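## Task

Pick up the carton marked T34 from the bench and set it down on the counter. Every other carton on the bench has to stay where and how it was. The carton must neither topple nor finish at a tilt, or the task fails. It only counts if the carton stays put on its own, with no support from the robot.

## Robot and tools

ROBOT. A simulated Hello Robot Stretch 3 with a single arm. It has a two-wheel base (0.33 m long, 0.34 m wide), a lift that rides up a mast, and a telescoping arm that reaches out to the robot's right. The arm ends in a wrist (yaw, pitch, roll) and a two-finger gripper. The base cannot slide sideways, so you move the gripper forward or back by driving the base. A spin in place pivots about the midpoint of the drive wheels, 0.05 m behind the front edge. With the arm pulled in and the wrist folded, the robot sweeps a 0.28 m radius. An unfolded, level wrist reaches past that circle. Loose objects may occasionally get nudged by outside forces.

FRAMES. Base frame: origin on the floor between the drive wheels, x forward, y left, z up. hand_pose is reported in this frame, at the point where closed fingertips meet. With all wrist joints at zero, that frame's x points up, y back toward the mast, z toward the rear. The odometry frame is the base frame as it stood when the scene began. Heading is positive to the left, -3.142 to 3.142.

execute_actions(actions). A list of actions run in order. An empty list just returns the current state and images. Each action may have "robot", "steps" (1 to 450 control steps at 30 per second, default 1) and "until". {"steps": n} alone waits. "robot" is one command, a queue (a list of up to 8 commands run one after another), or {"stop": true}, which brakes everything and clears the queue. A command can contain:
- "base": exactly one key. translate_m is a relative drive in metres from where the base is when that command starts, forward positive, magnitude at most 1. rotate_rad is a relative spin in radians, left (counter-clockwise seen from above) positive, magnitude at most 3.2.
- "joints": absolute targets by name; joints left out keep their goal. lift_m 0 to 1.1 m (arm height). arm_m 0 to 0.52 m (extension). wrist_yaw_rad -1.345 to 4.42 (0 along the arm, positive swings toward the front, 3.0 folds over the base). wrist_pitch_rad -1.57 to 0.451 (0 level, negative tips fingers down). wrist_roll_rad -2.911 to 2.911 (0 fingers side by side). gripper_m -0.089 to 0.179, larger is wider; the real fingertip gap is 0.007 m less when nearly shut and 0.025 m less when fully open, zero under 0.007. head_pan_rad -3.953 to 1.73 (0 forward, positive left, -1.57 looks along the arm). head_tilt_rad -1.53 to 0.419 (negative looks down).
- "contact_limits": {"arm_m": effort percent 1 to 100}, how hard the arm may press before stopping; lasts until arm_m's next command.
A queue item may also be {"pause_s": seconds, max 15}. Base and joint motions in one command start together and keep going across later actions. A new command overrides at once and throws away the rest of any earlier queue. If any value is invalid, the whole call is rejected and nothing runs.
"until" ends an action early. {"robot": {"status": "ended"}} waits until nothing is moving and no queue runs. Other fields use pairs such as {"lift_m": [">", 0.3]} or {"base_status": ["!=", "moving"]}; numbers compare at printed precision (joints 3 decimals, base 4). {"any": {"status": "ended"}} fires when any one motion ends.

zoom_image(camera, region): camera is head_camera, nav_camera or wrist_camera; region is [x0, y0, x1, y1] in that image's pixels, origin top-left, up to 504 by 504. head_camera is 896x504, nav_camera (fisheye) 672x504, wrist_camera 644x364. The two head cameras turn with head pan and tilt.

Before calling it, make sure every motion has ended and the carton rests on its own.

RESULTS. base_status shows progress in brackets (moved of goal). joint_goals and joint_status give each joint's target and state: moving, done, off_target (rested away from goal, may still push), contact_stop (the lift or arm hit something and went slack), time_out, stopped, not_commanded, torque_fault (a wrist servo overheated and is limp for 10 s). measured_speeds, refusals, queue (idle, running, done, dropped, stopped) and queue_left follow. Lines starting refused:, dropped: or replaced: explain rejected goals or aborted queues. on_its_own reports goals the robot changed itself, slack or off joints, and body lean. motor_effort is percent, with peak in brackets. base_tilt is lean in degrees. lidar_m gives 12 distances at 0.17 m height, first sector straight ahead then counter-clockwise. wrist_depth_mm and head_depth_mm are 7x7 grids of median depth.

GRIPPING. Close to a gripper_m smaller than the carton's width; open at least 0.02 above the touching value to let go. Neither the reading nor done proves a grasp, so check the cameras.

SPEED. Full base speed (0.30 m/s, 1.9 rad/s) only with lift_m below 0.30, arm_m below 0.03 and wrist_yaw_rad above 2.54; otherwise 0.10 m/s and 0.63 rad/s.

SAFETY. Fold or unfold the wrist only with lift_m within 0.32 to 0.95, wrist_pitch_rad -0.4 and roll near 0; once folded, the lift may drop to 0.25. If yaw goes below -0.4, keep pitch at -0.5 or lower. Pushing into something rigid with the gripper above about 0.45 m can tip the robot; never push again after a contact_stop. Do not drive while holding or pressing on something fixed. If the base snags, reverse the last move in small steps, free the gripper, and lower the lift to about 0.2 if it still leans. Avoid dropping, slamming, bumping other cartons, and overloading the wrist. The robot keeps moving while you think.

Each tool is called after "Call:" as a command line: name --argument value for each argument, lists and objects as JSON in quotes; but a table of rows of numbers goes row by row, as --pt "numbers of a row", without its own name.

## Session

Call:
execute_actions --actions '[{"robot":{"joints":{"head_pan_rad":1.0,"head_tilt_rad":-0.6}},"steps":99,"until":{"robot":{"status":"ended"}}}]'

Call:
execute_actions --actions '[{"robot":{"joints":{"head_pan_rad":-0.7}},"steps":99,"until":{"robot":{"status":"ended"}}}]'

Call:
execute_actions --actions '[{"robot":{"joints":{"head_pan_rad":-2.6}},"steps":99,"until":{"robot":{"status":"ended"}}}]'

Scene clock: 1.07 s.
robot.base_odometry: x=+0.000 y=+0.000 heading=+0.000 (m, m, rad; robot's odometry frame)
robot.turned_by_wheels: +0.000 (rad since the last result)
robot.turned_by_imu: +0.000 (rad since the last result)
robot.base_tilt: forward=+0.2 right=-0.3 (deg)
robot.lidar_m: 0.66 0.68 2.13 1.96 2.14 0.84 0.78 0.79 1.01 2.43 1.03 0.72
robot.head_depth_mm: 2417 2635 2723 875 1687 1140 1133 / 2654 2896 3118 2361 1747 1247 1217 / 2775 3084 3250 2382 1823 1460 1229 / 2537 2795 3097 2402 1820 1465 1235 / 2366 2561 2879 2412 1845 1476 1232 / 2191 2394 2459 2336 1850 1475 1244 / 2067 2239 2310 2287 1859 1489 1242
robot.base_status: not_commanded
robot.joint_positions: lift_m=+0.399 arm_m=+0.001 wrist_yaw_rad=+3.011 wrist_pitch_rad=-0.498 wrist_roll_rad=-0.007 gripper_m=+0.037 head_pan_rad=+0.993 head_tilt_rad=-0.592
robot.joint_goals: lift_m=+0.399 arm_m=+0.001 wrist_yaw_rad=+3.011 wrist_pitch_rad=-0.498 wrist_roll_rad=-0.007 gripper_m=+0.037 head_pan_rad=+1.000 head_tilt_rad=-0.600
robot.joint_status: lift_m=not_commanded arm_m=not_commanded wrist_yaw_rad=not_commanded wrist_pitch_rad=not_commanded wrist_roll_rad=not_commanded gripper_m=not_commanded head_pan_rad=done head_tilt_rad=done
robot.measured_speeds: translate_m=+0.000 rotate_rad=+0.000 lift_m=+0.000 arm_m=+0.000 wrist_yaw_rad=+0.000 wrist_pitch_rad=+0.000 wrist_roll_rad=+0.000 head_pan_rad=+0.000 head_tilt_rad=+0.000
robot: refusals=0 queue=done queue_left=0
robot.motor_effort: left_wheel=-1(0) right_wheel=+1(1) lift_m=+23(22) arm_m=-1(1) wrist_yaw_rad=+0(0) wrist_pitch_rad=+6(6) wrist_roll_rad=+0(0) gripper_m=+0(0) head_pan_rad=+3(30) head_tilt_rad=-3(36) (%)
robot.hand_pose: x=+0.0066 y=+0.0661 z=+0.3941 quat_wxyz=(+0.219, +0.693, +0.130, +0.675) (m; robot's base frame)
robot.wrist_depth_mm: - - - - - - - / - - - - - - - / 980 - - - - - 655 / 812 805 825 834 871 877 648 / 678 662 - 692 709 718 657 / 568 578 - 591 618 610 608 / 497 516 - - 529 535 531
pictures: head_camera (sideways: a quarter turn clockwise sets it upright), nav_camera (sideways: a quarter turn counterclockwise sets it upright), wrist_camera
camera_calibration (this result's frames):
head_camera: T_world_to_cam=[[-0.284272, -0.447936, -0.847669, 1.12982], [-0.858699, 0.512188, 0.017314, -0.0149761], [0.42641, 0.732814, -0.530242, 0.647109], [0, 0, 0, 1]] pos_world=[0.0323817, 0.039546, 1.3011]
nav_camera: T_world_to_cam=[[0.308196, 0.441256, 0.842798, -1.05822], [0.837567, -0.545951, -0.0204449, 0.072858], [0.451105, 0.712201, -0.537842, 0.655868], [0, 0, 0, 1]] pos_world=[-0.0307482, 0.0396147, 1.24611]
wrist_camera: T_world_to_cam=[[0.992493, -0.0955637, 0.0763235, -0.0359603], [0.000497048, -0.620902, -0.783888, 0.384692], [0.122301, 0.778041, -0.616194, 0.354448], [0, 0, 0, 1]] pos_world=[-0.0078501, -0.0403558, 0.522709]
Images, in order (width x height): head_camera 896x504, nav_camera 672x504, wrist_camera 644x364.

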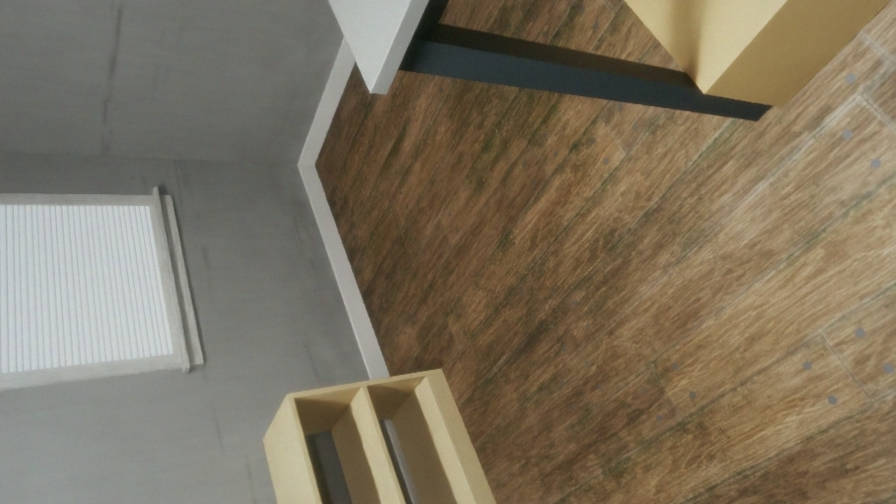

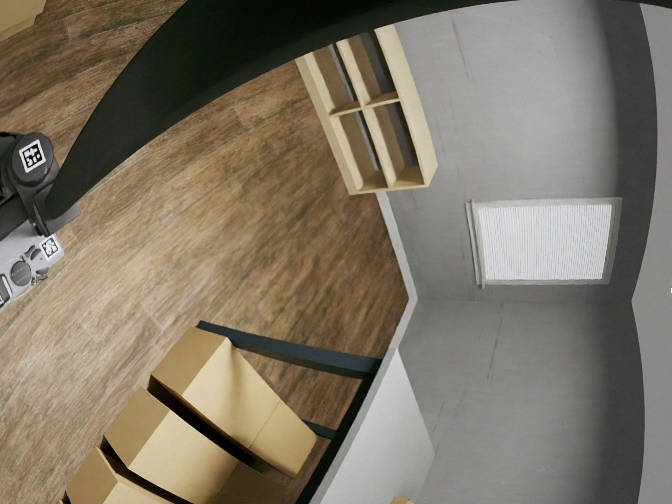

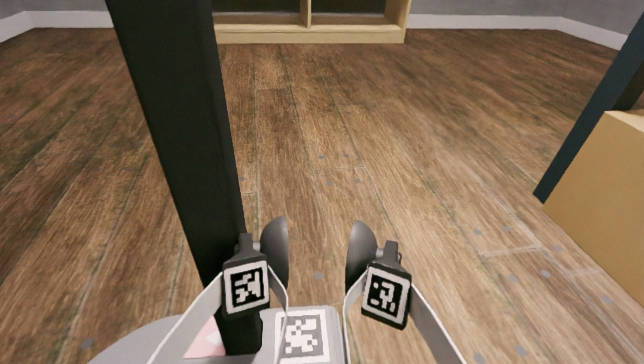

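Scene clock: 2.40 s.
robot.base_odometry: x=+0.000 y=+0.000 heading=+0.000 (m, m, rad; robot's odometry frame)
robot.turned_by_wheels: +0.000 (rad since the last result)
robot.turned_by_imu: +0.000 (rad since the last result)
robot.base_tilt: forward=+0.3 right=-0.3 (deg)
robot.lidar_m: 0.66 0.68 2.13 1.95 2.14 0.83 0.78 0.79 1.01 2.43 1.02 0.72
robot.head_depth_mm: 2204 2402 2621 2351 1795 1450 1213 / 2305 2527 2718 2266 1796 1455 1220 / 2733 3004 1151 2276 1484 1456 1230 / 2827 3094 1047 2390 1434 1373 1229 / 2607 2789 1017 1824 1488 1228 1233 / 2416 2484 1026 1678 1449 1205 1164 / 2211 2323 1037 784 1459 1207 1033
robot.base_status: not_commanded
robot.joint_positions: lift_m=+0.399 arm_m=+0.001 wrist_yaw_rad=+3.011 wrist_pitch_rad=-0.498 wrist_roll_rad=-0.007 gripper_m=+0.037 head_pan_rad=-0.693 head_tilt_rad=-0.592
robot.joint_goals: lift_m=+0.399 arm_m=+0.001 wrist_yaw_rad=+3.011 wrist_pitch_rad=-0.498 wrist_roll_rad=-0.007 gripper_m=+0.037 head_pan_rad=-0.700 head_tilt_rad=-0.600
robot.joint_status: lift_m=not_commanded arm_m=not_commanded wrist_yaw_rad=not_commanded wrist_pitch_rad=not_commanded wrist_roll_rad=not_commanded gripper_m=not_commanded head_pan_rad=done head_tilt_rad=done
robot.measured_speeds: translate_m=+0.000 rotate_rad=+0.000 lift_m=+0.000 arm_m=+0.000 wrist_yaw_rad=+0.000 wrist_pitch_rad=+0.000 wrist_roll_rad=+0.000 head_pan_rad=+0.000 head_tilt_rad=+0.000
robot: refusals=0 queue=done queue_left=0
robot.motor_effort: left_wheel=+0(0) right_wheel=+1(1) lift_m=+23(22) arm_m=+0(1) wrist_yaw_rad=+0(0) wrist_pitch_rad=+6(6) wrist_roll_rad=+0(0) gripper_m=-1(1) head_pan_rad=-2(31) head_tilt_rad=-3(3) (%)
robot.hand_pose: x=+0.0066 y=+0.0661 z=+0.3941 quat_wxyz=(+0.219, +0.693, +0.130, +0.675) (m; robot's base frame)
robot.wrist_depth_mm: - - - - - - - / - - - - - - - / 989 - - - - - 652 / 780 797 849 835 853 865 643 / 661 677 - 712 711 740 650 / 568 583 - 595 612 615 617 / 495 519 - - 519 534 532
pictures: head_camera (sideways: a quarter turn clockwise sets it upright), nav_camera (sideways: a quarter turn counterclockwise sets it upright), wrist_camera
camera_calibration (this result's frames):
head_camera: T_world_to_cam=[[-0.412707, 0.3339, -0.847457, 1.13033], [0.607132, 0.794412, 0.0173301, -0.0239386], [0.679017, -0.507366, -0.530581, 0.646009], [0, 0, 0, 1]] pos_world=[0.042377, -0.030636, 1.30108]
nav_camera: T_world_to_cam=[[0.403331, -0.356901, 0.842583, -1.05852], [-0.638255, -0.769554, -0.020445, 0.0818607], [0.655709, -0.529537, -0.538179, 0.655058], [0, 0, 0, 1]] pos_world=[0.0496556, 0.032085, 1.24611]
wrist_camera: T_world_to_cam=[[0.992493, -0.0955637, 0.0763235, -0.0359603], [0.000497059, -0.620902, -0.783888, 0.384692], [0.122301, 0.778041, -0.616194, 0.354448], [0, 0, 0, 1]] pos_world=[-0.00785011, -0.0403558, 0.522709]
Images, in order (width x height): head_camera 896x504, nav_camera 672x504, wrist_camera 644x364.

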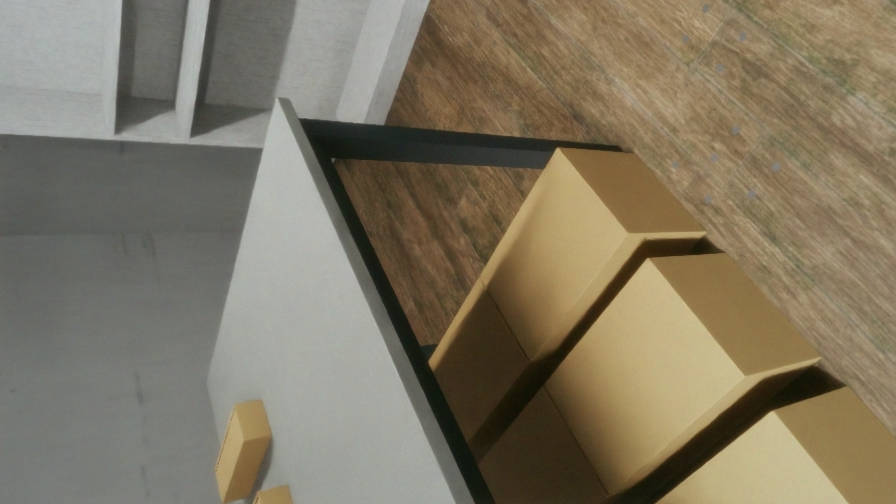

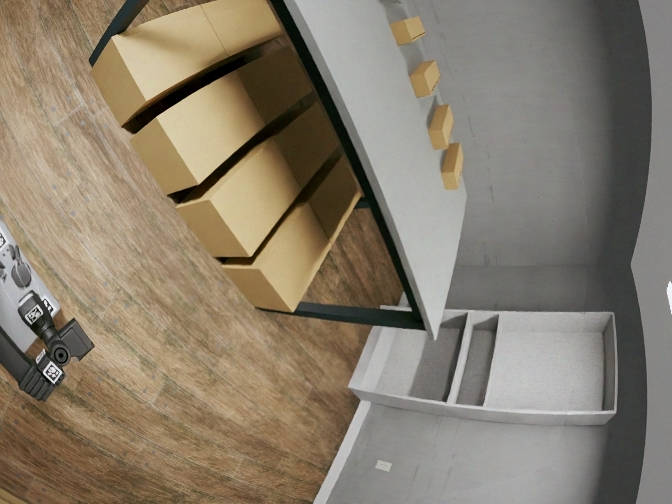

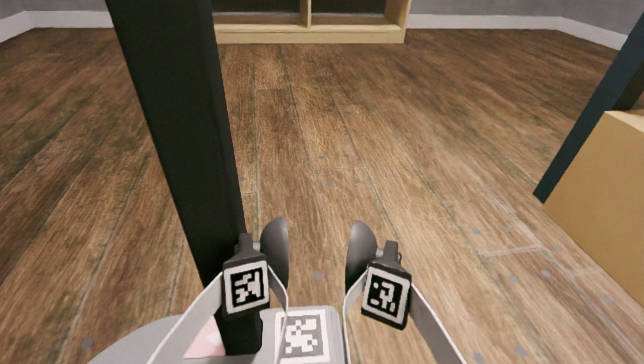

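Scene clock: 3.80 s.
robot.base_odometry: x=+0.000 y=+0.000 heading=+0.000 (m, m, rad; robot's odometry frame)
robot.turned_by_wheels: +0.000 (rad since the last result)
robot.turned_by_imu: +0.000 (rad since the last result)
robot.base_tilt: forward=+0.2 right=-0.3 (deg)
robot.lidar_m: 0.66 0.67 2.13 1.96 2.14 0.84 0.78 0.79 1.01 2.43 1.02 0.72
robot.head_depth_mm: 1140 1251 991 839 951 1096 1215 / 1198 1315 995 880 1013 1184 1226 / 1244 1365 1007 942 1087 1301 1230 / 1313 1438 1018 1011 1176 1389 1228 / 1376 1522 1033 1080 1278 1438 1236 / 1464 1583 1071 1153 1397 1486 1237 / 1546 1691 1130 1263 1546 1492 1244
robot.base_status: not_commanded
robot.joint_positions: lift_m=+0.399 arm_m=+0.001 wrist_yaw_rad=+3.011 wrist_pitch_rad=-0.498 wrist_roll_rad=-0.007 gripper_m=+0.037 head_pan_rad=-2.593 head_tilt_rad=-0.592
robot.joint_goals: lift_m=+0.399 arm_m=+0.001 wrist_yaw_rad=+3.011 wrist_pitch_rad=-0.498 wrist_roll_rad=-0.007 gripper_m=+0.037 head_pan_rad=-2.600 head_tilt_rad=-0.600
robot.joint_status: lift_m=not_commanded arm_m=not_commanded wrist_yaw_rad=not_commanded wrist_pitch_rad=not_commanded wrist_roll_rad=not_commanded gripper_m=not_commanded head_pan_rad=done head_tilt_rad=done
robot.measured_speeds: translate_m=+0.000 rotate_rad=+0.000 lift_m=+0.000 arm_m=+0.000 wrist_yaw_rad=+0.000 wrist_pitch_rad=+0.000 wrist_roll_rad=+0.000 head_pan_rad=+0.000 head_tilt_rad=+0.000
robot: refusals=0 queue=done queue_left=0
robot.motor_effort: left_wheel=+0(0) right_wheel=+1(1) lift_m=+23(22) arm_m=-1(1) wrist_yaw_rad=+0(0) wrist_pitch_rad=+7(6) wrist_roll_rad=+0(0) gripper_m=+0(0) head_pan_rad=-3(33) head_tilt_rad=-3(4) (%)
robot.hand_pose: x=+0.0066 y=+0.0661 z=+0.3941 quat_wxyz=(+0.219, +0.693, +0.130, +0.675) (m; robot's base frame)
robot.wrist_depth_mm: - - - - - - - / - - - - - - - / 998 - - - - - 662 / 790 801 842 848 856 893 649 / 658 674 - 710 718 712 658 / 573 578 - 602 623 621 605 / 501 519 - - 510 519 540
pictures: head_camera (sideways: a quarter turn clockwise sets it upright), nav_camera (sideways: a quarter turn counterclockwise sets it upright), wrist_camera
camera_calibration (this result's frames):
head_camera: T_world_to_cam=[[0.449445, 0.282629, -0.84742, 1.12502], [0.55547, -0.831356, 0.0173329, -0.0236272], [-0.699608, -0.478507, -0.530641, 0.654496], [0, 0, 0, 1]] pos_world=[-0.0346188, -0.0244245, 1.30107]
nav_camera: T_world_to_cam=[[-0.468179, -0.26632, 0.842545, -1.05316], [-0.521885, 0.852771, -0.020445, 0.0811508], [-0.713053, -0.449283, -0.538238, 0.663485], [0, 0, 0, 1]] pos_world=[0.0223842, -0.0515874, 1.24611]
wrist_camera: T_world_to_cam=[[0.992493, -0.0955637, 0.0763236, -0.0359604], [0.000497162, -0.620902, -0.783888, 0.384692], [0.122301, 0.778041, -0.616194, 0.354448], [0, 0, 0, 1]] pos_world=[-0.00785011, -0.0403558, 0.522709]
Images, in order (width x height): head_camera 896x504, nav_camera 672x504, wrist_camera 644x364.

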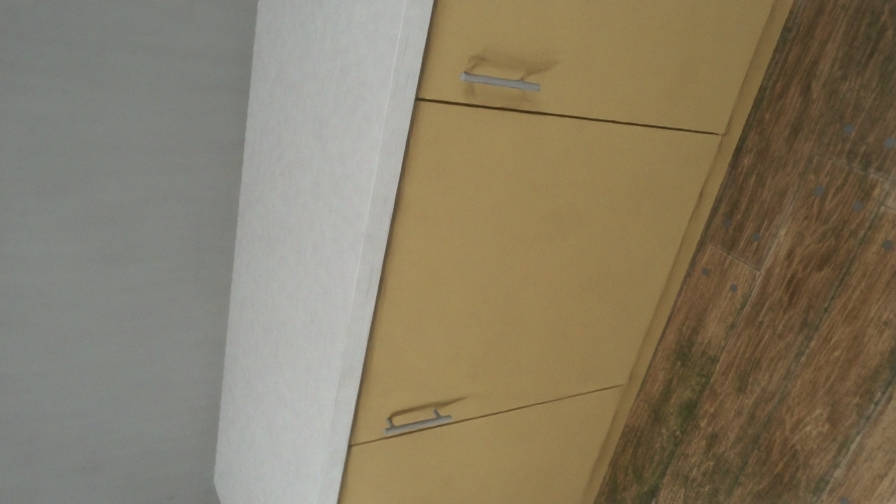

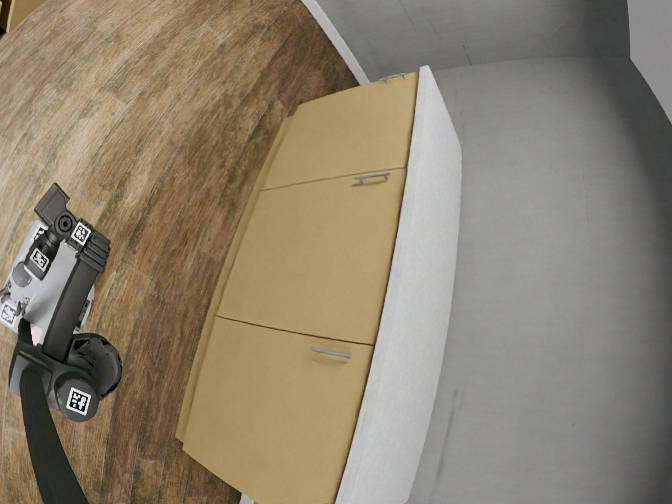

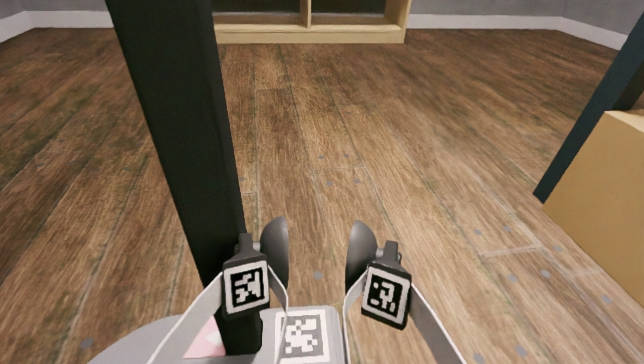

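Call:
execute_actions --actions '[{"robot":[{"joints":{"lift_m":0.27,"wrist_pitch_rad":-0.4,"head_pan_rad":-1},"base":{"rotate_rad":1.3}},{"base":{"translate_m":1}},{"base":{"rotate_rad":-1.2}},{"base":{"translate_m":1}},{"base":{"translate_m":0.4}}],"steps":450},{"steps":200,"until":{"robot":{"status":"ended"}}}]'

Scene clock: 29.70 s.
robot.base_odometry: x=+1.661 y=+1.103 heading=+0.100 (m, m, rad; robot's odometry frame)
robot.turned_by_wheels: +0.100 (rad since the last result)
robot.turned_by_imu: +0.108 (rad since the last result)
robot.base_tilt: forward=+0.2 right=-0.3 (deg)
robot.lidar_m: 0.63 0.66 0.92 1.38 1.30 1.75 2.59 0.75 0.53 0.83 0.87 0.65
robot.head_depth_mm: 1615 1935 2405 2329 1791 1448 1222 / 1296 1485 1720 2068 1806 1460 1221 / 1069 1200 1357 1555 1701 1461 1221 / 917 1010 1119 1255 1424 1441 1230 / 799 867 954 1046 1165 1304 1230 / 709 761 825 899 977 1089 1180 / 637 681 730 787 849 930 1024
robot.base_status: done (translate_m +0.4000 of +0.4000)
robot.joint_positions: lift_m=+0.271 arm_m=+0.001 wrist_yaw_rad=+3.011 wrist_pitch_rad=-0.418 wrist_roll_rad=-0.007 gripper_m=+0.037 head_pan_rad=-1.007 head_tilt_rad=-0.593
robot.joint_goals: lift_m=+0.270 arm_m=+0.001 wrist_yaw_rad=+3.011 wrist_pitch_rad=-0.400 wrist_roll_rad=-0.007 gripper_m=+0.037 head_pan_rad=-1.000 head_tilt_rad=-0.600
robot.joint_status: lift_m=done arm_m=not_commanded wrist_yaw_rad=not_commanded wrist_pitch_rad=done wrist_roll_rad=not_commanded gripper_m=not_commanded head_pan_rad=done head_tilt_rad=done
robot.measured_speeds: translate_m=+0.000 rotate_rad=+0.000 lift_m=+0.000 arm_m=+0.000 wrist_yaw_rad=+0.000 wrist_pitch_rad=+0.000 wrist_roll_rad=+0.000 head_pan_rad=+0.000 head_tilt_rad=+0.000
robot: refusals=0 queue=done queue_left=0
robot.motor_effort: left_wheel=+1(9) right_wheel=+0(7) lift_m=+13(26) arm_m=-1(1) wrist_yaw_rad=+0(0) wrist_pitch_rad=+8(10) wrist_roll_rad=+0(0) gripper_m=+0(0) head_pan_rad=+3(31) head_tilt_rad=-3(4) (%)
robot.hand_pose: x=+0.0080 y=+0.0767 z=+0.2832 quat_wxyz=(+0.192, +0.697, +0.102, +0.683) (m; robot's base frame)
robot.wrist_depth_mm: - - - - - 962 661 / - - - - - 950 660 / 867 889 942 967 997 888 668 / 674 678 703 723 730 765 644 / 557 555 - 573 596 608 585 / 463 493 - - 505 499 498 / - - - - 415 433 430
pictures: head_camera (sideways: a quarter turn clockwise sets it upright), nav_camera (sideways: a quarter turn counterclockwise sets it upright), wrist_camera
camera_calibration (this result's frames):
head_camera: T_world_to_cam=[[-0.289594, 0.445442, -0.847182, 1.12922], [0.822868, 0.567968, 0.0173509, -0.0252817], [0.488901, -0.692094, -0.53102, 0.647739], [0, 0, 0, 1]] pos_world=[0.0311371, -0.0403447, 1.30105]
nav_camera: T_world_to_cam=[[0.273568, -0.464419, 0.842304, -1.05737], [-0.844789, -0.534708, -0.0204452, 0.0831208], [0.459882, -0.705976, -0.538615, 0.656821], [0, 0, 0, 1]] pos_world=[0.057422, 0.0170833, 1.2461]
wrist_camera: T_world_to_cam=[[0.991692, -0.101635, 0.0788459, -0.028097], [0.00893018, -0.557077, -0.830413, 0.312554], [0.128322, 0.824218, -0.551541, 0.255747], [0, 0, 0, 1]] pos_world=[-0.00774568, -0.0395301, 0.402819]
Images, in order (width x height): head_camera 896x504, nav_camera 672x504, wrist_camera 644x364.

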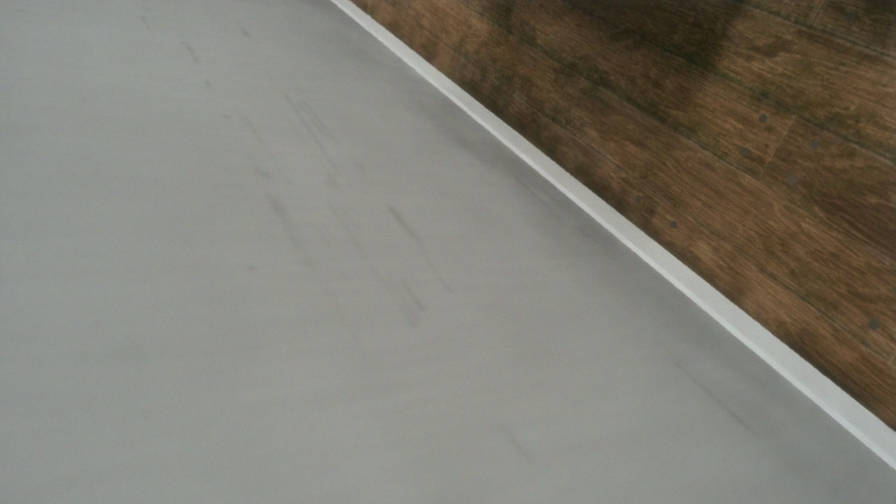

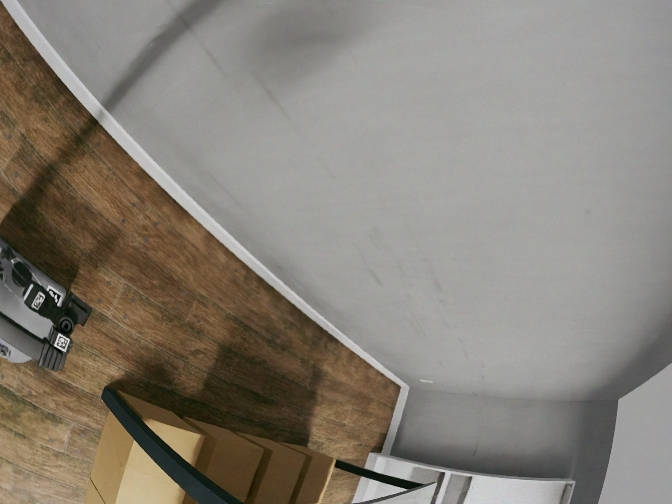

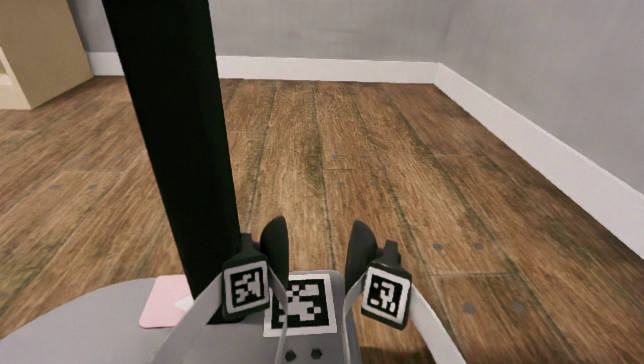

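Call:
execute_actions --actions '[{"robot":[{"base":{"translate_m":0.29}},{"base":{"rotate_rad":-1.635}},{"base":{"translate_m":0.7}},{"joints":{"lift_m":0.94}},{"joints":{"wrist_yaw_rad":0,"gripper_m":0.15}}],"steps":450,"until":{"robot":{"lift_m":[">",0.5]}}}]'

Scene clock: 44.77 s.
robot.base_odometry: x=+1.974 y=+0.433 heading=-1.535 (m, m, rad; robot's odometry frame)
robot.turned_by_wheels: -1.635 (rad since the last result)
robot.turned_by_imu: -1.598 (rad since the last result)
robot.base_tilt: forward=+0.2 right=-0.3 (deg)
robot.lidar_m: 1.43 0.50 0.37 0.35 0.36 0.49 1.32 2.01 0.49 0.47 0.49 0.66
robot.head_depth_mm: 2931 2642 977 629 576 1144 957 / 3122 2729 921 683 639 1253 968 / 3278 2901 937 689 1343 1153 1040 / 3531 3761 915 696 1458 1156 1073 / 3695 3940 864 733 1433 1214 1184 / 3378 3441 957 806 1484 1234 1236 / 3038 3190 938 2136 1462 1370 1248
robot.base_status: done (translate_m +0.7000 of +0.7000)
robot.joint_positions: lift_m=+0.501 arm_m=+0.001 wrist_yaw_rad=+3.011 wrist_pitch_rad=-0.418 wrist_roll_rad=-0.007 gripper_m=+0.037 head_pan_rad=-1.007 head_tilt_rad=-0.593
robot.joint_goals: lift_m=+0.940 arm_m=+0.001 wrist_yaw_rad=+3.011 wrist_pitch_rad=-0.400 wrist_roll_rad=-0.007 gripper_m=+0.037 head_pan_rad=-1.000 head_tilt_rad=-0.600
robot.joint_status: lift_m=moving arm_m=not_commanded wrist_yaw_rad=not_commanded wrist_pitch_rad=done wrist_roll_rad=not_commanded gripper_m=not_commanded head_pan_rad=done head_tilt_rad=done
robot.measured_speeds: translate_m=+0.000 rotate_rad=+0.000 lift_m=+0.110 arm_m=+0.000 wrist_yaw_rad=+0.000 wrist_pitch_rad=+0.000 wrist_roll_rad=+0.000 head_pan_rad=+0.000 head_tilt_rad=+0.000
robot: refusals=0 queue=running queue_left=1
robot.motor_effort: left_wheel=+1(10) right_wheel=+0(6) lift_m=+31(35) arm_m=-1(1) wrist_yaw_rad=+0(0) wrist_pitch_rad=+8(9) wrist_roll_rad=+0(0) gripper_m=+1(2) head_pan_rad=+2(2) head_tilt_rad=-3(3) (%)
robot.hand_pose: x=+0.0080 y=+0.0767 z=+0.5136 quat_wxyz=(+0.192, +0.697, +0.102, +0.683) (m; robot's base frame)
robot.wrist_depth_mm: 328 - 346 354 369 381 387 / 352 365 377 386 399 411 426 / 386 405 416 425 445 453 480 / 425 443 457 477 496 508 528 / 480 494 - 534 561 602 627 / 538 565 - 628 660 690 704 / 593 610 624 655 658 677 675
pictures: head_camera (sideways: a quarter turn clockwise sets it upright), nav_camera (sideways: a quarter turn counterclockwise sets it upright), wrist_camera
camera_calibration (this result's frames):
head_camera: T_world_to_cam=[[-0.28963, 0.445443, -0.847169, 1.1292], [0.822836, 0.568014, 0.0173519, -0.0252828], [0.488933, -0.692056, -0.53104, 0.647765], [0, 0, 0, 1]] pos_world=[0.0311394, -0.0403432, 1.30105]
nav_camera: T_world_to_cam=[[0.273605, -0.46442, 0.842291, -1.05735], [-0.844759, -0.534756, -0.0204452, 0.0831206], [0.459915, -0.705939, -0.538635, 0.656847], [0, 0, 0, 1]] pos_world=[0.0574203, 0.0170873, 1.2461]
wrist_camera: T_world_to_cam=[[0.991692, -0.101638, 0.0788471, -0.0462682], [0.00893439, -0.557047, -0.830433, 0.503911], [0.128325, 0.824238, -0.551511, 0.382835], [0, 0, 0, 1]] pos_world=[-0.00774567, -0.039548, 0.63325]
Images, in order (width x height): head_camera 896x504, nav_camera 672x504, wrist_camera 644x364.

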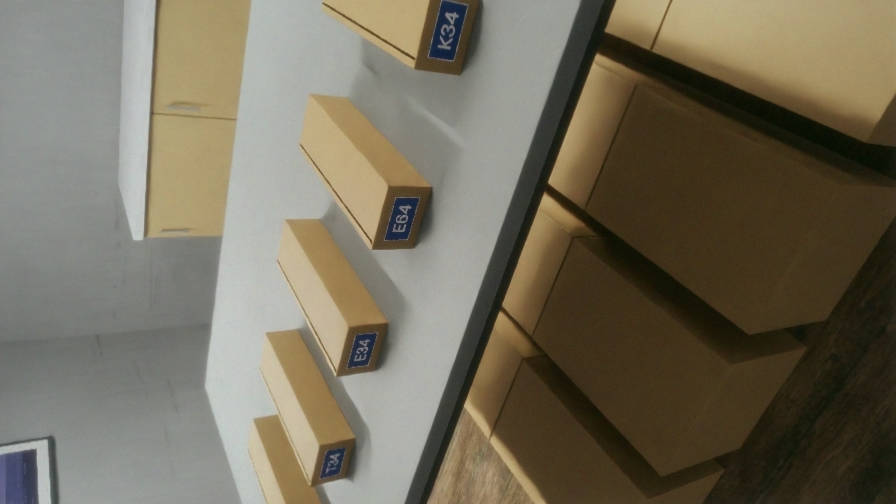

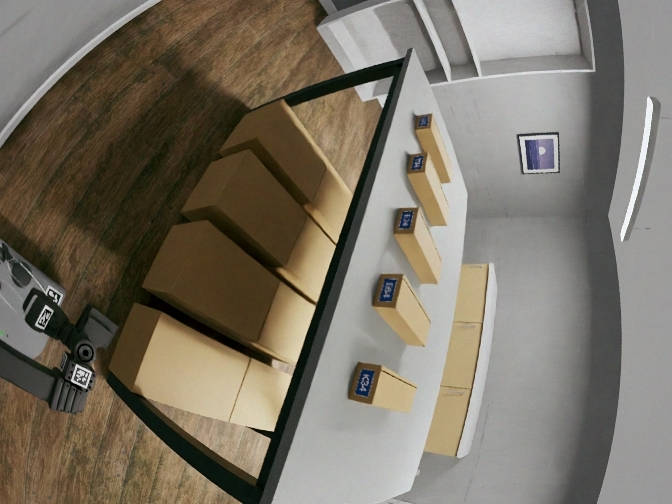

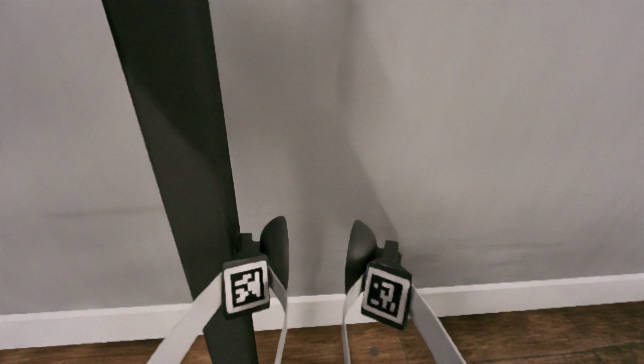

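Call:
execute_actions --actions '[{"robot":[{"joints":{"lift_m":0.94}},{"base":{"translate_m":0.8},"joints":{"wrist_yaw_rad":0,"gripper_m":0.15,"head_pan_rad":-1.6}},{"joints":{"lift_m":1.07,"wrist_pitch_rad":-0.9}},{"joints":{"arm_m":0.28}}],"steps":450},{"steps":200,"until":{"robot":{"status":"ended"}}}]'

Scene clock: 65.77 s.
robot.base_odometry: x=+2.003 y=-0.367 heading=-1.535 (m, m, rad; robot's odometry frame)
robot.turned_by_wheels: +0.000 (rad since the last result)
robot.turned_by_imu: -0.001 (rad since the last result)
robot.base_tilt: forward=+0.2 right=-0.3 (deg)
robot.lidar_m: 1.43 0.51 0.37 0.36 0.37 0.51 1.37 0.66 0.48 0.46 0.48 0.67
robot.head_depth_mm: 2855 2707 915 651 620 1150 999 / 2825 - 923 683 616 1233 987 / 2891 - 990 644 588 1157 964 / 2897 2654 1043 663 589 1193 991 / 2952 2710 1017 670 593 1230 1026 / 2950 2662 1031 644 595 1161 977 / 2933 3087 1035 707 600 1278 982
robot.base_status: done (translate_m +0.8000 of +0.8000)
robot.joint_positions: lift_m=+1.069 arm_m=+0.280 wrist_yaw_rad=+0.001 wrist_pitch_rad=-0.907 wrist_roll_rad=-0.007 gripper_m=+0.150 head_pan_rad=-1.593 head_tilt_rad=-0.593
robot.joint_goals: lift_m=+1.070 arm_m=+0.280 wrist_yaw_rad=+0.000 wrist_pitch_rad=-0.900 wrist_roll_rad=-0.007 gripper_m=+0.150 head_pan_rad=-1.600 head_tilt_rad=-0.600
robot.joint_status: lift_m=done arm_m=done wrist_yaw_rad=done wrist_pitch_rad=done wrist_roll_rad=not_commanded gripper_m=done head_pan_rad=done head_tilt_rad=done
robot.measured_speeds: translate_m=+0.000 rotate_rad=+0.000 lift_m=+0.000 arm_m=+0.000 wrist_yaw_rad=+0.000 wrist_pitch_rad=+0.000 wrist_roll_rad=+0.000 head_pan_rad=+0.000 head_tilt_rad=+0.000
robot: refusals=0 queue=done queue_left=0
robot.motor_effort: left_wheel=+1(6) right_wheel=+0(2) lift_m=+31(35) arm_m=+2(1) wrist_yaw_rad=-1(4) wrist_pitch_rad=+3(9) wrist_roll_rad=+0(0) gripper_m=-1(81) head_pan_rad=-3(24) head_tilt_rad=-3(3) (%)
robot.hand_pose: x=-0.0214 y=-0.5635 z=+0.9915 quat_wxyz=(+0.638, +0.311, -0.633, -0.309) (m; robot's base frame)
robot.wrist_depth_mm: 353 270 353 287 363 350 291 / 250 245 318 254 321 323 259 / 218 226 293 229 234 295 237 / 198 215 267 209 213 272 220 / 229 225 245 237 244 254 226 / 222 - 226 230 230 - 234 / 208 211 211 212 214 212 218
pictures: head_camera (sideways: a quarter turn clockwise sets it upright), nav_camera (sideways: a quarter turn counterclockwise sets it upright), wrist_camera
camera_calibration (this result's frames):
head_camera: T_world_to_cam=[[0.00522885, 0.531297, -0.847169, 1.1274], [0.99969, 0.0178295, 0.0173519, -0.0263616], [0.0243236, -0.846998, -0.53104, 0.650599], [0, 0, 0, 1]] pos_world=[0.0046335, -0.0474594, 1.30105]
nav_camera: T_world_to_cam=[[-0.0290774, -0.538238, 0.842291, -1.05551], [-0.999549, 0.0220041, -0.0204452, 0.0840648], [-0.0075295, -0.842505, -0.538635, 0.659698], [0, 0, 0, 1]] pos_world=[0.0583027, -0.0141642, 1.2461]
wrist_camera: T_world_to_cam=[[-0.996413, -0.0632017, 0.0562738, -0.118358], [-0.082378, 0.87661, -0.474097, 0.997], [-0.0193664, -0.477032, -0.878672, 0.765784], [0, 0, 0, 1]] pos_world=[-0.0209717, -0.516157, 1.15221]
Images, in order (width x height): head_camera 896x504, nav_camera 672x504, wrist_camera 644x364.

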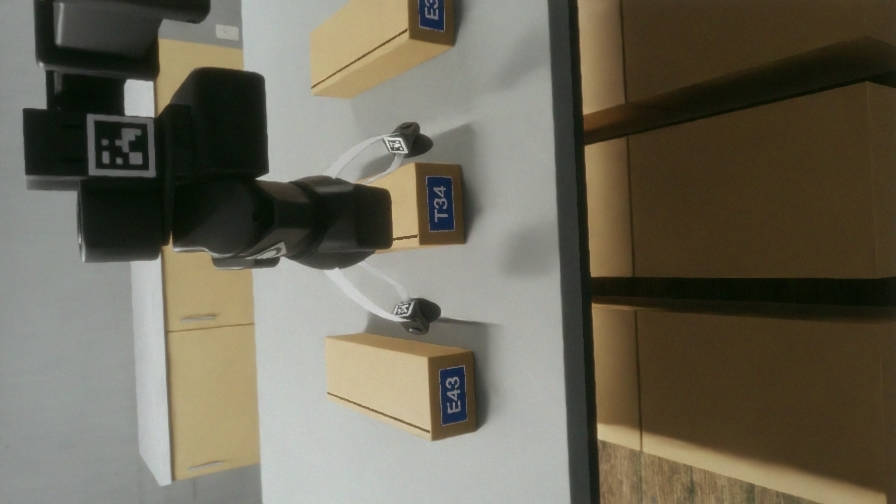

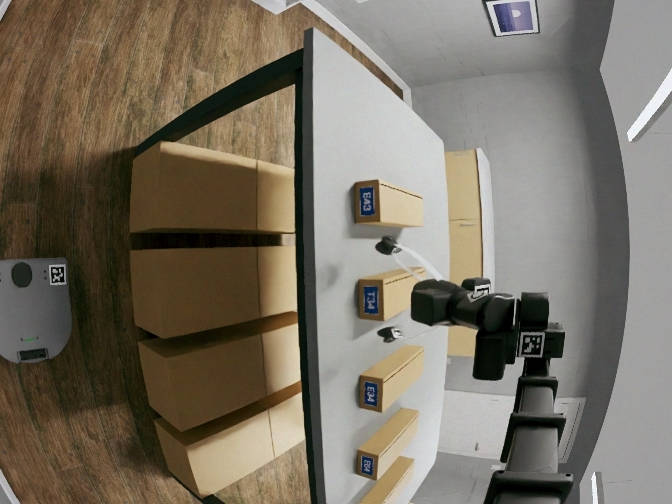

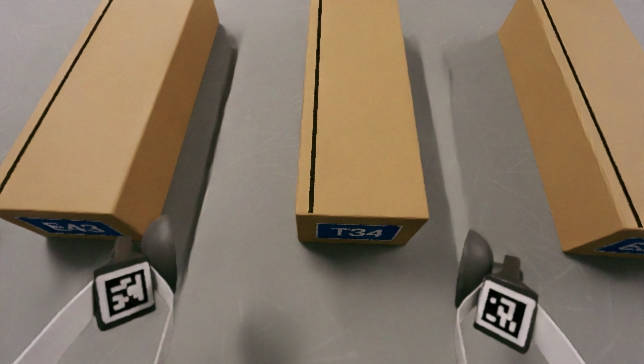

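Call:
execute_actions --actions '[{"robot":[{"base":{"translate_m":-0.023}},{"joints":{"arm_m":0.432}},{"joints":{"lift_m":1.022}}],"steps":450,"until":{"robot":{"status":"ended"}}}]'

Call:
execute_actions --actions '[{"robot":[{"joints":{"gripper_m":0.05}},{"joints":{"lift_m":1.1}}],"steps":450,"until":{"robot":{"status":"ended"}}}]'

Scene clock: 76.97 s.
robot.base_odometry: x=+2.002 y=-0.344 heading=-1.535 (m, m, rad; robot's odometry frame)
robot.turned_by_wheels: +0.000 (rad since the last result)
robot.turned_by_imu: -0.002 (rad since the last result)
robot.base_tilt: forward=+0.2 right=-0.3 (deg)
robot.lidar_m: 1.43 0.51 0.37 0.36 0.37 0.51 1.37 0.66 0.48 0.46 0.49 0.67
robot.head_depth_mm: 3010 - 807 651 620 1144 980 / 2994 - 925 685 617 1218 1038 / 2883 - 958 659 587 1153 968 / 2945 2676 894 647 589 1158 971 / 2918 2655 1017 698 593 1236 1122 / 2944 2690 1026 648 598 1174 979 / 2890 2688 1035 659 601 1207 984
robot.base_status: done (translate_m -0.0230 of -0.0230)
robot.joint_positions: lift_m=+1.023 arm_m=+0.432 wrist_yaw_rad=+0.001 wrist_pitch_rad=-0.907 wrist_roll_rad=-0.007 gripper_m=+0.150 head_pan_rad=-1.593 head_tilt_rad=-0.593
robot.joint_goals: lift_m=+1.022 arm_m=+0.432 wrist_yaw_rad=+0.000 wrist_pitch_rad=-0.900 wrist_roll_rad=-0.007 gripper_m=+0.150 head_pan_rad=-1.600 head_tilt_rad=-0.600
robot.joint_status: lift_m=done arm_m=done wrist_yaw_rad=done wrist_pitch_rad=done wrist_roll_rad=not_commanded gripper_m=done head_pan_rad=done head_tilt_rad=done
robot.measured_speeds: translate_m=+0.000 rotate_rad=+0.000 lift_m=+0.000 arm_m=+0.000 wrist_yaw_rad=+0.000 wrist_pitch_rad=+0.000 wrist_roll_rad=+0.000 head_pan_rad=+0.000 head_tilt_rad=+0.000
robot: refusals=0 queue=done queue_left=0
robot.motor_effort: left_wheel=+1(2) right_wheel=+0(4) lift_m=+12(29) arm_m=+2(0) wrist_yaw_rad=-1(1) wrist_pitch_rad=+3(3) wrist_roll_rad=+0(0) gripper_m=-1(1) head_pan_rad=-2(2) head_tilt_rad=-2(3) (%)
robot.hand_pose: x=-0.0214 y=-0.7155 z=+0.9445 quat_wxyz=(+0.638, +0.311, -0.633, -0.309) (m; robot's base frame)
robot.wrist_depth_mm: 198 287 288 294 299 304 308 / 185 250 253 183 261 267 200 / 182 225 228 165 234 241 197 / 184 212 205 151 210 220 194 / 184 196 142 138 193 202 193 / 179 - 129 128 132 - 182 / - 167 120 119 123 170 171
pictures: head_camera (sideways: a quarter turn clockwise sets it upright), nav_camera (sideways: a quarter turn counterclockwise sets it upright), wrist_camera
camera_calibration (this result's frames):
head_camera: T_world_to_cam=[[0.0052336, 0.531298, -0.847169, 1.1274], [0.999691, 0.0178205, 0.0173519, -0.0263616], [0.024316, -0.846998, -0.53104, 0.6506], [0, 0, 0, 1]] pos_world=[0.00463307, -0.0474594, 1.30105]
nav_camera: T_world_to_cam=[[-0.0290822, -0.538238, 0.842291, -1.05551], [-0.999549, 0.0220131, -0.0204452, 0.0840648], [-0.00753703, -0.842505, -0.538636, 0.659698], [0, 0, 0, 1]] pos_world=[0.0583026, -0.0141646, 1.2461]
wrist_camera: T_world_to_cam=[[-0.996416, -0.0631657, 0.0562664, -0.125293], [-0.0823405, 0.876671, -0.473992, 1.1079], [-0.0193871, -0.476926, -0.87873, 0.652154], [0, 0, 0, 1]] pos_world=[-0.0209756, -0.66815, 1.10525]
Images, in order (width x height): head_camera 896x504, nav_camera 672x504, wrist_camera 644x364.

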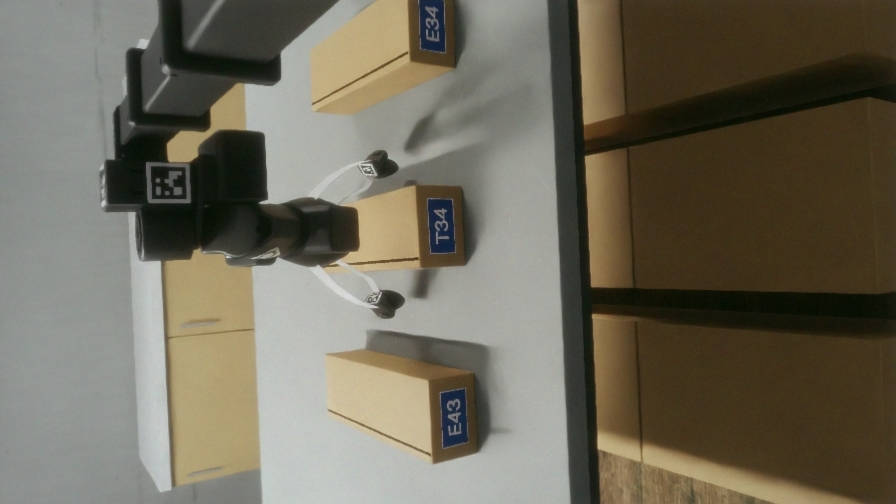

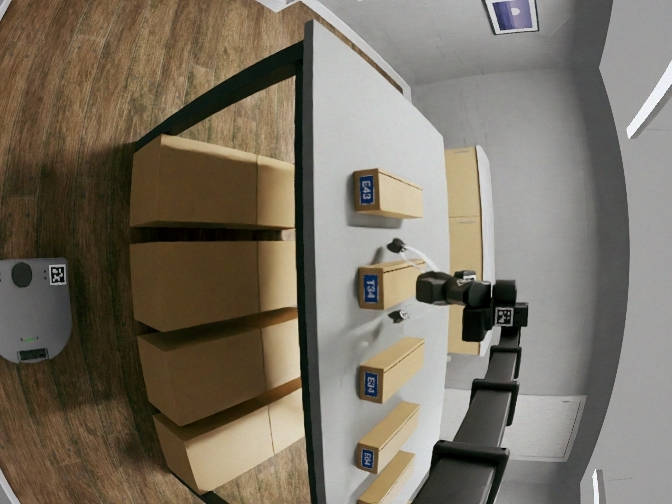

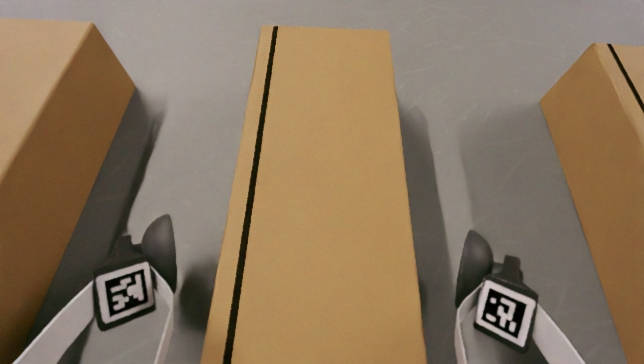

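Scene clock: 79.63 s.
robot.base_odometry: x=+2.002 y=-0.344 heading=-1.535 (m, m, rad; robot's odometry frame)
robot.turned_by_wheels: +0.000 (rad since the last result)
robot.turned_by_imu: -0.001 (rad since the last result)
robot.base_tilt: forward=+0.2 right=-0.3 (deg)
robot.lidar_m: 1.43 0.51 0.37 0.36 0.37 0.51 1.37 0.66 0.48 0.46 0.49 0.67
robot.head_depth_mm: 3099 3154 973 650 619 1143 982 / 3045 2695 927 684 616 1212 1035 / - 2681 907 686 588 1151 969 / 2889 - 661 665 590 1164 975 / 2942 2680 1013 700 593 1247 1123 / 2910 2643 1028 649 597 1168 981 / 2960 2696 1041 661 601 1211 983
robot.base_status: done (translate_m -0.0230 of -0.0230)
robot.joint_positions: lift_m=+1.099 arm_m=+0.432 wrist_yaw_rad=+0.001 wrist_pitch_rad=-0.910 wrist_roll_rad=-0.007 gripper_m=+0.051 head_pan_rad=-1.593 head_tilt_rad=-0.593
robot.joint_goals: lift_m=+1.100 arm_m=+0.432 wrist_yaw_rad=+0.000 wrist_pitch_rad=-0.900 wrist_roll_rad=-0.007 gripper_m=+0.050 head_pan_rad=-1.600 head_tilt_rad=-0.600
robot.joint_status: lift_m=done arm_m=done wrist_yaw_rad=done wrist_pitch_rad=done wrist_roll_rad=not_commanded gripper_m=done head_pan_rad=done head_tilt_rad=done
robot.measured_speeds: translate_m=+0.000 rotate_rad=+0.000 lift_m=+0.000 arm_m=+0.000 wrist_yaw_rad=+0.000 wrist_pitch_rad=+0.000 wrist_roll_rad=+0.000 head_pan_rad=+0.000 head_tilt_rad=+0.000
robot: refusals=0 queue=done queue_left=0
robot.motor_effort: left_wheel=+0(1) right_wheel=+0(0) lift_m=+31(33) arm_m=+2(2) wrist_yaw_rad=-1(1) wrist_pitch_rad=+4(5) wrist_roll_rad=+0(0) gripper_m=-20(92) head_pan_rad=-2(2) head_tilt_rad=-3(3) (%)
robot.hand_pose: x=-0.0214 y=-0.7148 z=+1.0210 quat_wxyz=(+0.638, +0.312, -0.632, -0.310) (m; robot's base frame)
robot.wrist_depth_mm: 394 400 399 201 420 414 428 / 352 357 350 181 362 376 380 / 252 263 316 165 329 334 270 / 230 259 288 152 295 295 245 / 211 261 141 140 146 273 224 / 199 232 130 131 132 257 208 / 189 229 123 122 125 237 195
pictures: head_camera (sideways: a quarter turn clockwise sets it upright), nav_camera (sideways: a quarter turn counterclockwise sets it upright), wrist_camera
camera_calibration (this result's frames):
head_camera: T_world_to_cam=[[0.00523366, 0.531297, -0.847169, 1.1274], [0.999691, 0.0178204, 0.0173519, -0.0263616], [0.0243159, -0.846998, -0.53104, 0.650599], [0, 0, 0, 1]] pos_world=[0.00463307, -0.0474594, 1.30105]
nav_camera: T_world_to_cam=[[-0.0290823, -0.538238, 0.842291, -1.05551], [-0.999549, 0.0220132, -0.0204452, 0.0840648], [-0.00753713, -0.842505, -0.538635, 0.659698], [0, 0, 0, 1]] pos_world=[0.0583026, -0.0141647, 1.2461]
wrist_camera: T_world_to_cam=[[-0.996415, -0.0633404, 0.0560737, -0.129485], [-0.0823424, 0.878141, -0.471263, 1.14185], [-0.0193906, -0.474191, -0.880208, 0.723141], [0, 0, 0, 1]] pos_world=[-0.0209758, -0.667998, 1.18189]
Images, in order (width x height): head_camera 896x504, nav_camera 672x504, wrist_camera 644x364.

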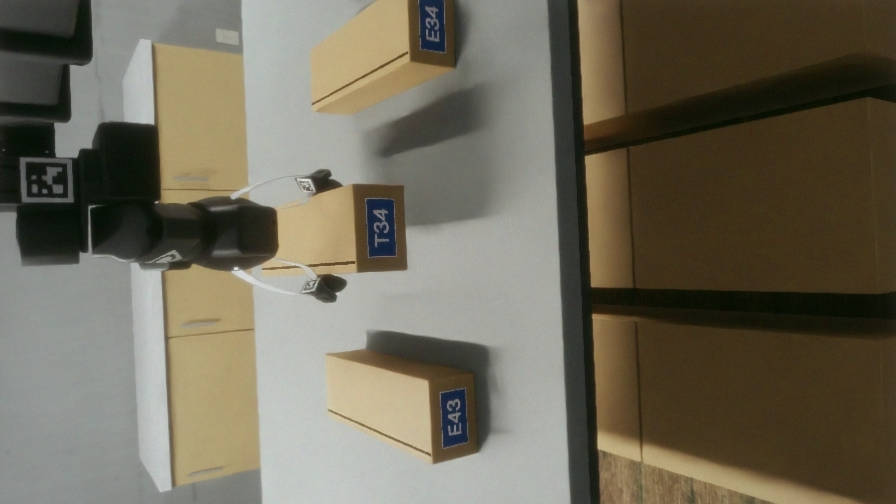

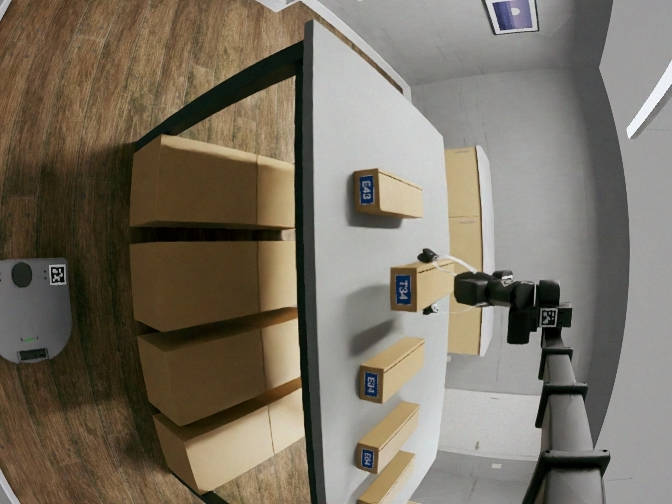

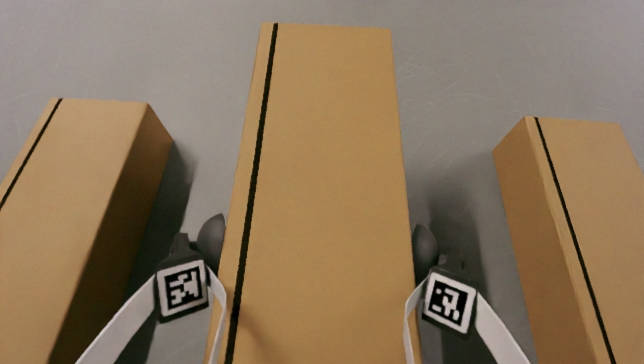

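Call:
execute_actions --actions '[{"robot":[{"joints":{"arm_m":0.03,"head_pan_rad":0}},{"base":{"translate_m":0.88}},{"base":{"rotate_rad":-1.62}},{"base":{"translate_m":1}},{"base":{"translate_m":0.6}}],"steps":450},{"steps":450},{"steps":450,"until":{"robot":{"status":"ended"}}}]'

Scene clock: 121.50 s.
robot.base_odometry: x=+0.434 y=-1.202 heading=+3.128 (m, m, rad; robot's odometry frame)
robot.turned_by_wheels: -1.620 (rad since the last result)
robot.turned_by_imu: -1.588 (rad since the last result)
robot.base_tilt: forward=+0.2 right=-0.3 (deg)
robot.lidar_m: 1.17 1.66 1.18 1.12 1.15 1.39 1.95 0.54 0.41 0.82 1.77 1.24
robot.head_depth_mm: 1553 1629 1227 1399 1634 1454 1208 / 1535 1631 1221 1384 1630 1462 1223 / 1535 1624 1235 1367 1644 1458 1225 / 1524 1644 1216 1370 1575 1465 1239 / 1519 1670 1850 2124 1837 1481 1237 / 1511 1686 1880 2133 1836 1478 1238 / 1495 1665 1867 2138 1853 1481 1243
robot.base_status: done (translate_m +0.6000 of +0.6000)
robot.joint_positions: lift_m=+1.099 arm_m=+0.030 wrist_yaw_rad=+0.001 wrist_pitch_rad=-0.911 wrist_roll_rad=-0.007 gripper_m=+0.051 head_pan_rad=-0.007 head_tilt_rad=-0.593
robot.joint_goals: lift_m=+1.100 arm_m=+0.030 wrist_yaw_rad=+0.000 wrist_pitch_rad=-0.900 wrist_roll_rad=-0.007 gripper_m=+0.050 head_pan_rad=+0.000 head_tilt_rad=-0.600
robot.joint_status: lift_m=done arm_m=done wrist_yaw_rad=done wrist_pitch_rad=done wrist_roll_rad=not_commanded gripper_m=done head_pan_rad=done head_tilt_rad=done
robot.measured_speeds: translate_m=+0.000 rotate_rad=+0.000 lift_m=+0.000 arm_m=+0.000 wrist_yaw_rad=+0.000 wrist_pitch_rad=+0.000 wrist_roll_rad=+0.000 head_pan_rad=+0.000 head_tilt_rad=+0.000
robot: refusals=0 queue=done queue_left=0
robot.motor_effort: left_wheel=+1(6) right_wheel=+0(4) lift_m=+32(32) arm_m=-3(2) wrist_yaw_rad=-1(0) wrist_pitch_rad=+5(5) wrist_roll_rad=+0(0) gripper_m=-21(19) head_pan_rad=+4(31) head_tilt_rad=-3(3) (%)
robot.hand_pose: x=-0.0214 y=-0.3133 z=+1.0209 quat_wxyz=(+0.637, +0.313, -0.632, -0.310) (m; robot's base frame)
robot.wrist_depth_mm: - - - 201 - 429 427 / - - - 181 - 384 378 / - - - 166 - 353 345 / - - - 152 - - 312 / - - 141 140 146 977 287 / - - 130 131 132 374 263 / - - 123 122 125 - -
pictures: head_camera (sideways: a quarter turn clockwise sets it upright), nav_camera (sideways: a quarter turn counterclockwise sets it upright), wrist_camera
camera_calibration (this result's frames):
head_camera: T_world_to_cam=[[-0.531315, -0.00287912, -0.847169, 1.13067], [-0.0330822, 0.999302, 0.0173519, -0.0200617], [0.846528, 0.0372456, -0.53104, 0.645584], [0, 0, 0, 1]] pos_world=[0.0535763, -0.000742144, 1.30105]
nav_camera: T_world_to_cam=[[0.538619, -0.0208607, 0.842291, -1.05897], [-0.00674891, -0.999768, -0.0204452, 0.0780087], [0.842522, 0.00532764, -0.538635, 0.654513], [0, 0, 0, 1]] pos_world=[0.019466, 0.0524128, 1.2461]
wrist_camera: T_world_to_cam=[[-0.996416, -0.0633704, 0.0560221, -0.104003], [-0.0823305, 0.878478, -0.470637, 0.788663], [-0.0193897, -0.473562, -0.880547, 0.914003], [0, 0, 0, 1]] pos_world=[-0.0209767, -0.266576, 1.18182]
Images, in order (width x height): head_camera 896x504, nav_camera 672x504, wrist_camera 644x364.

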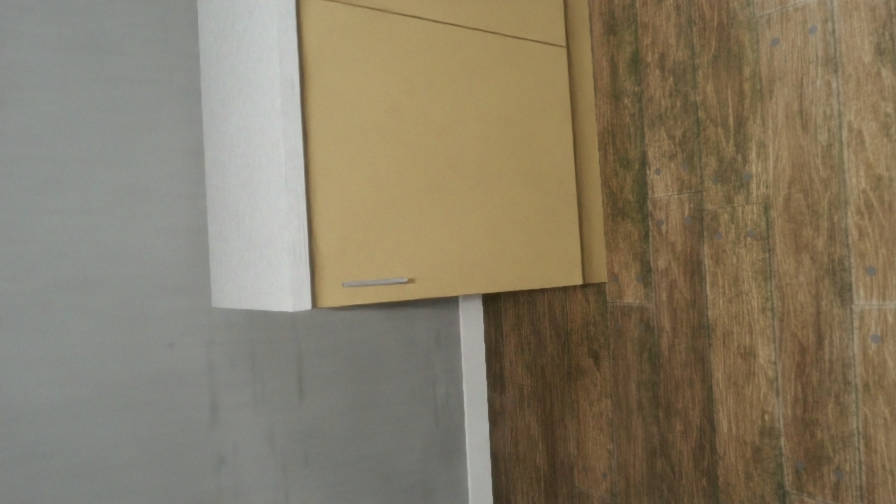

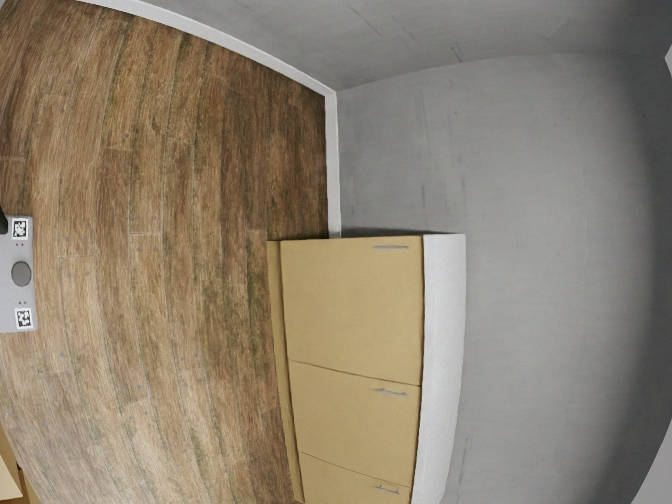

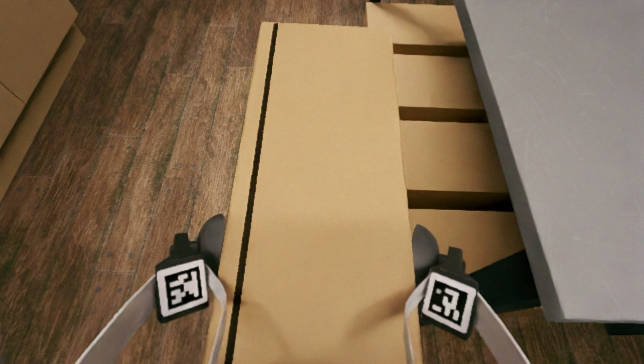

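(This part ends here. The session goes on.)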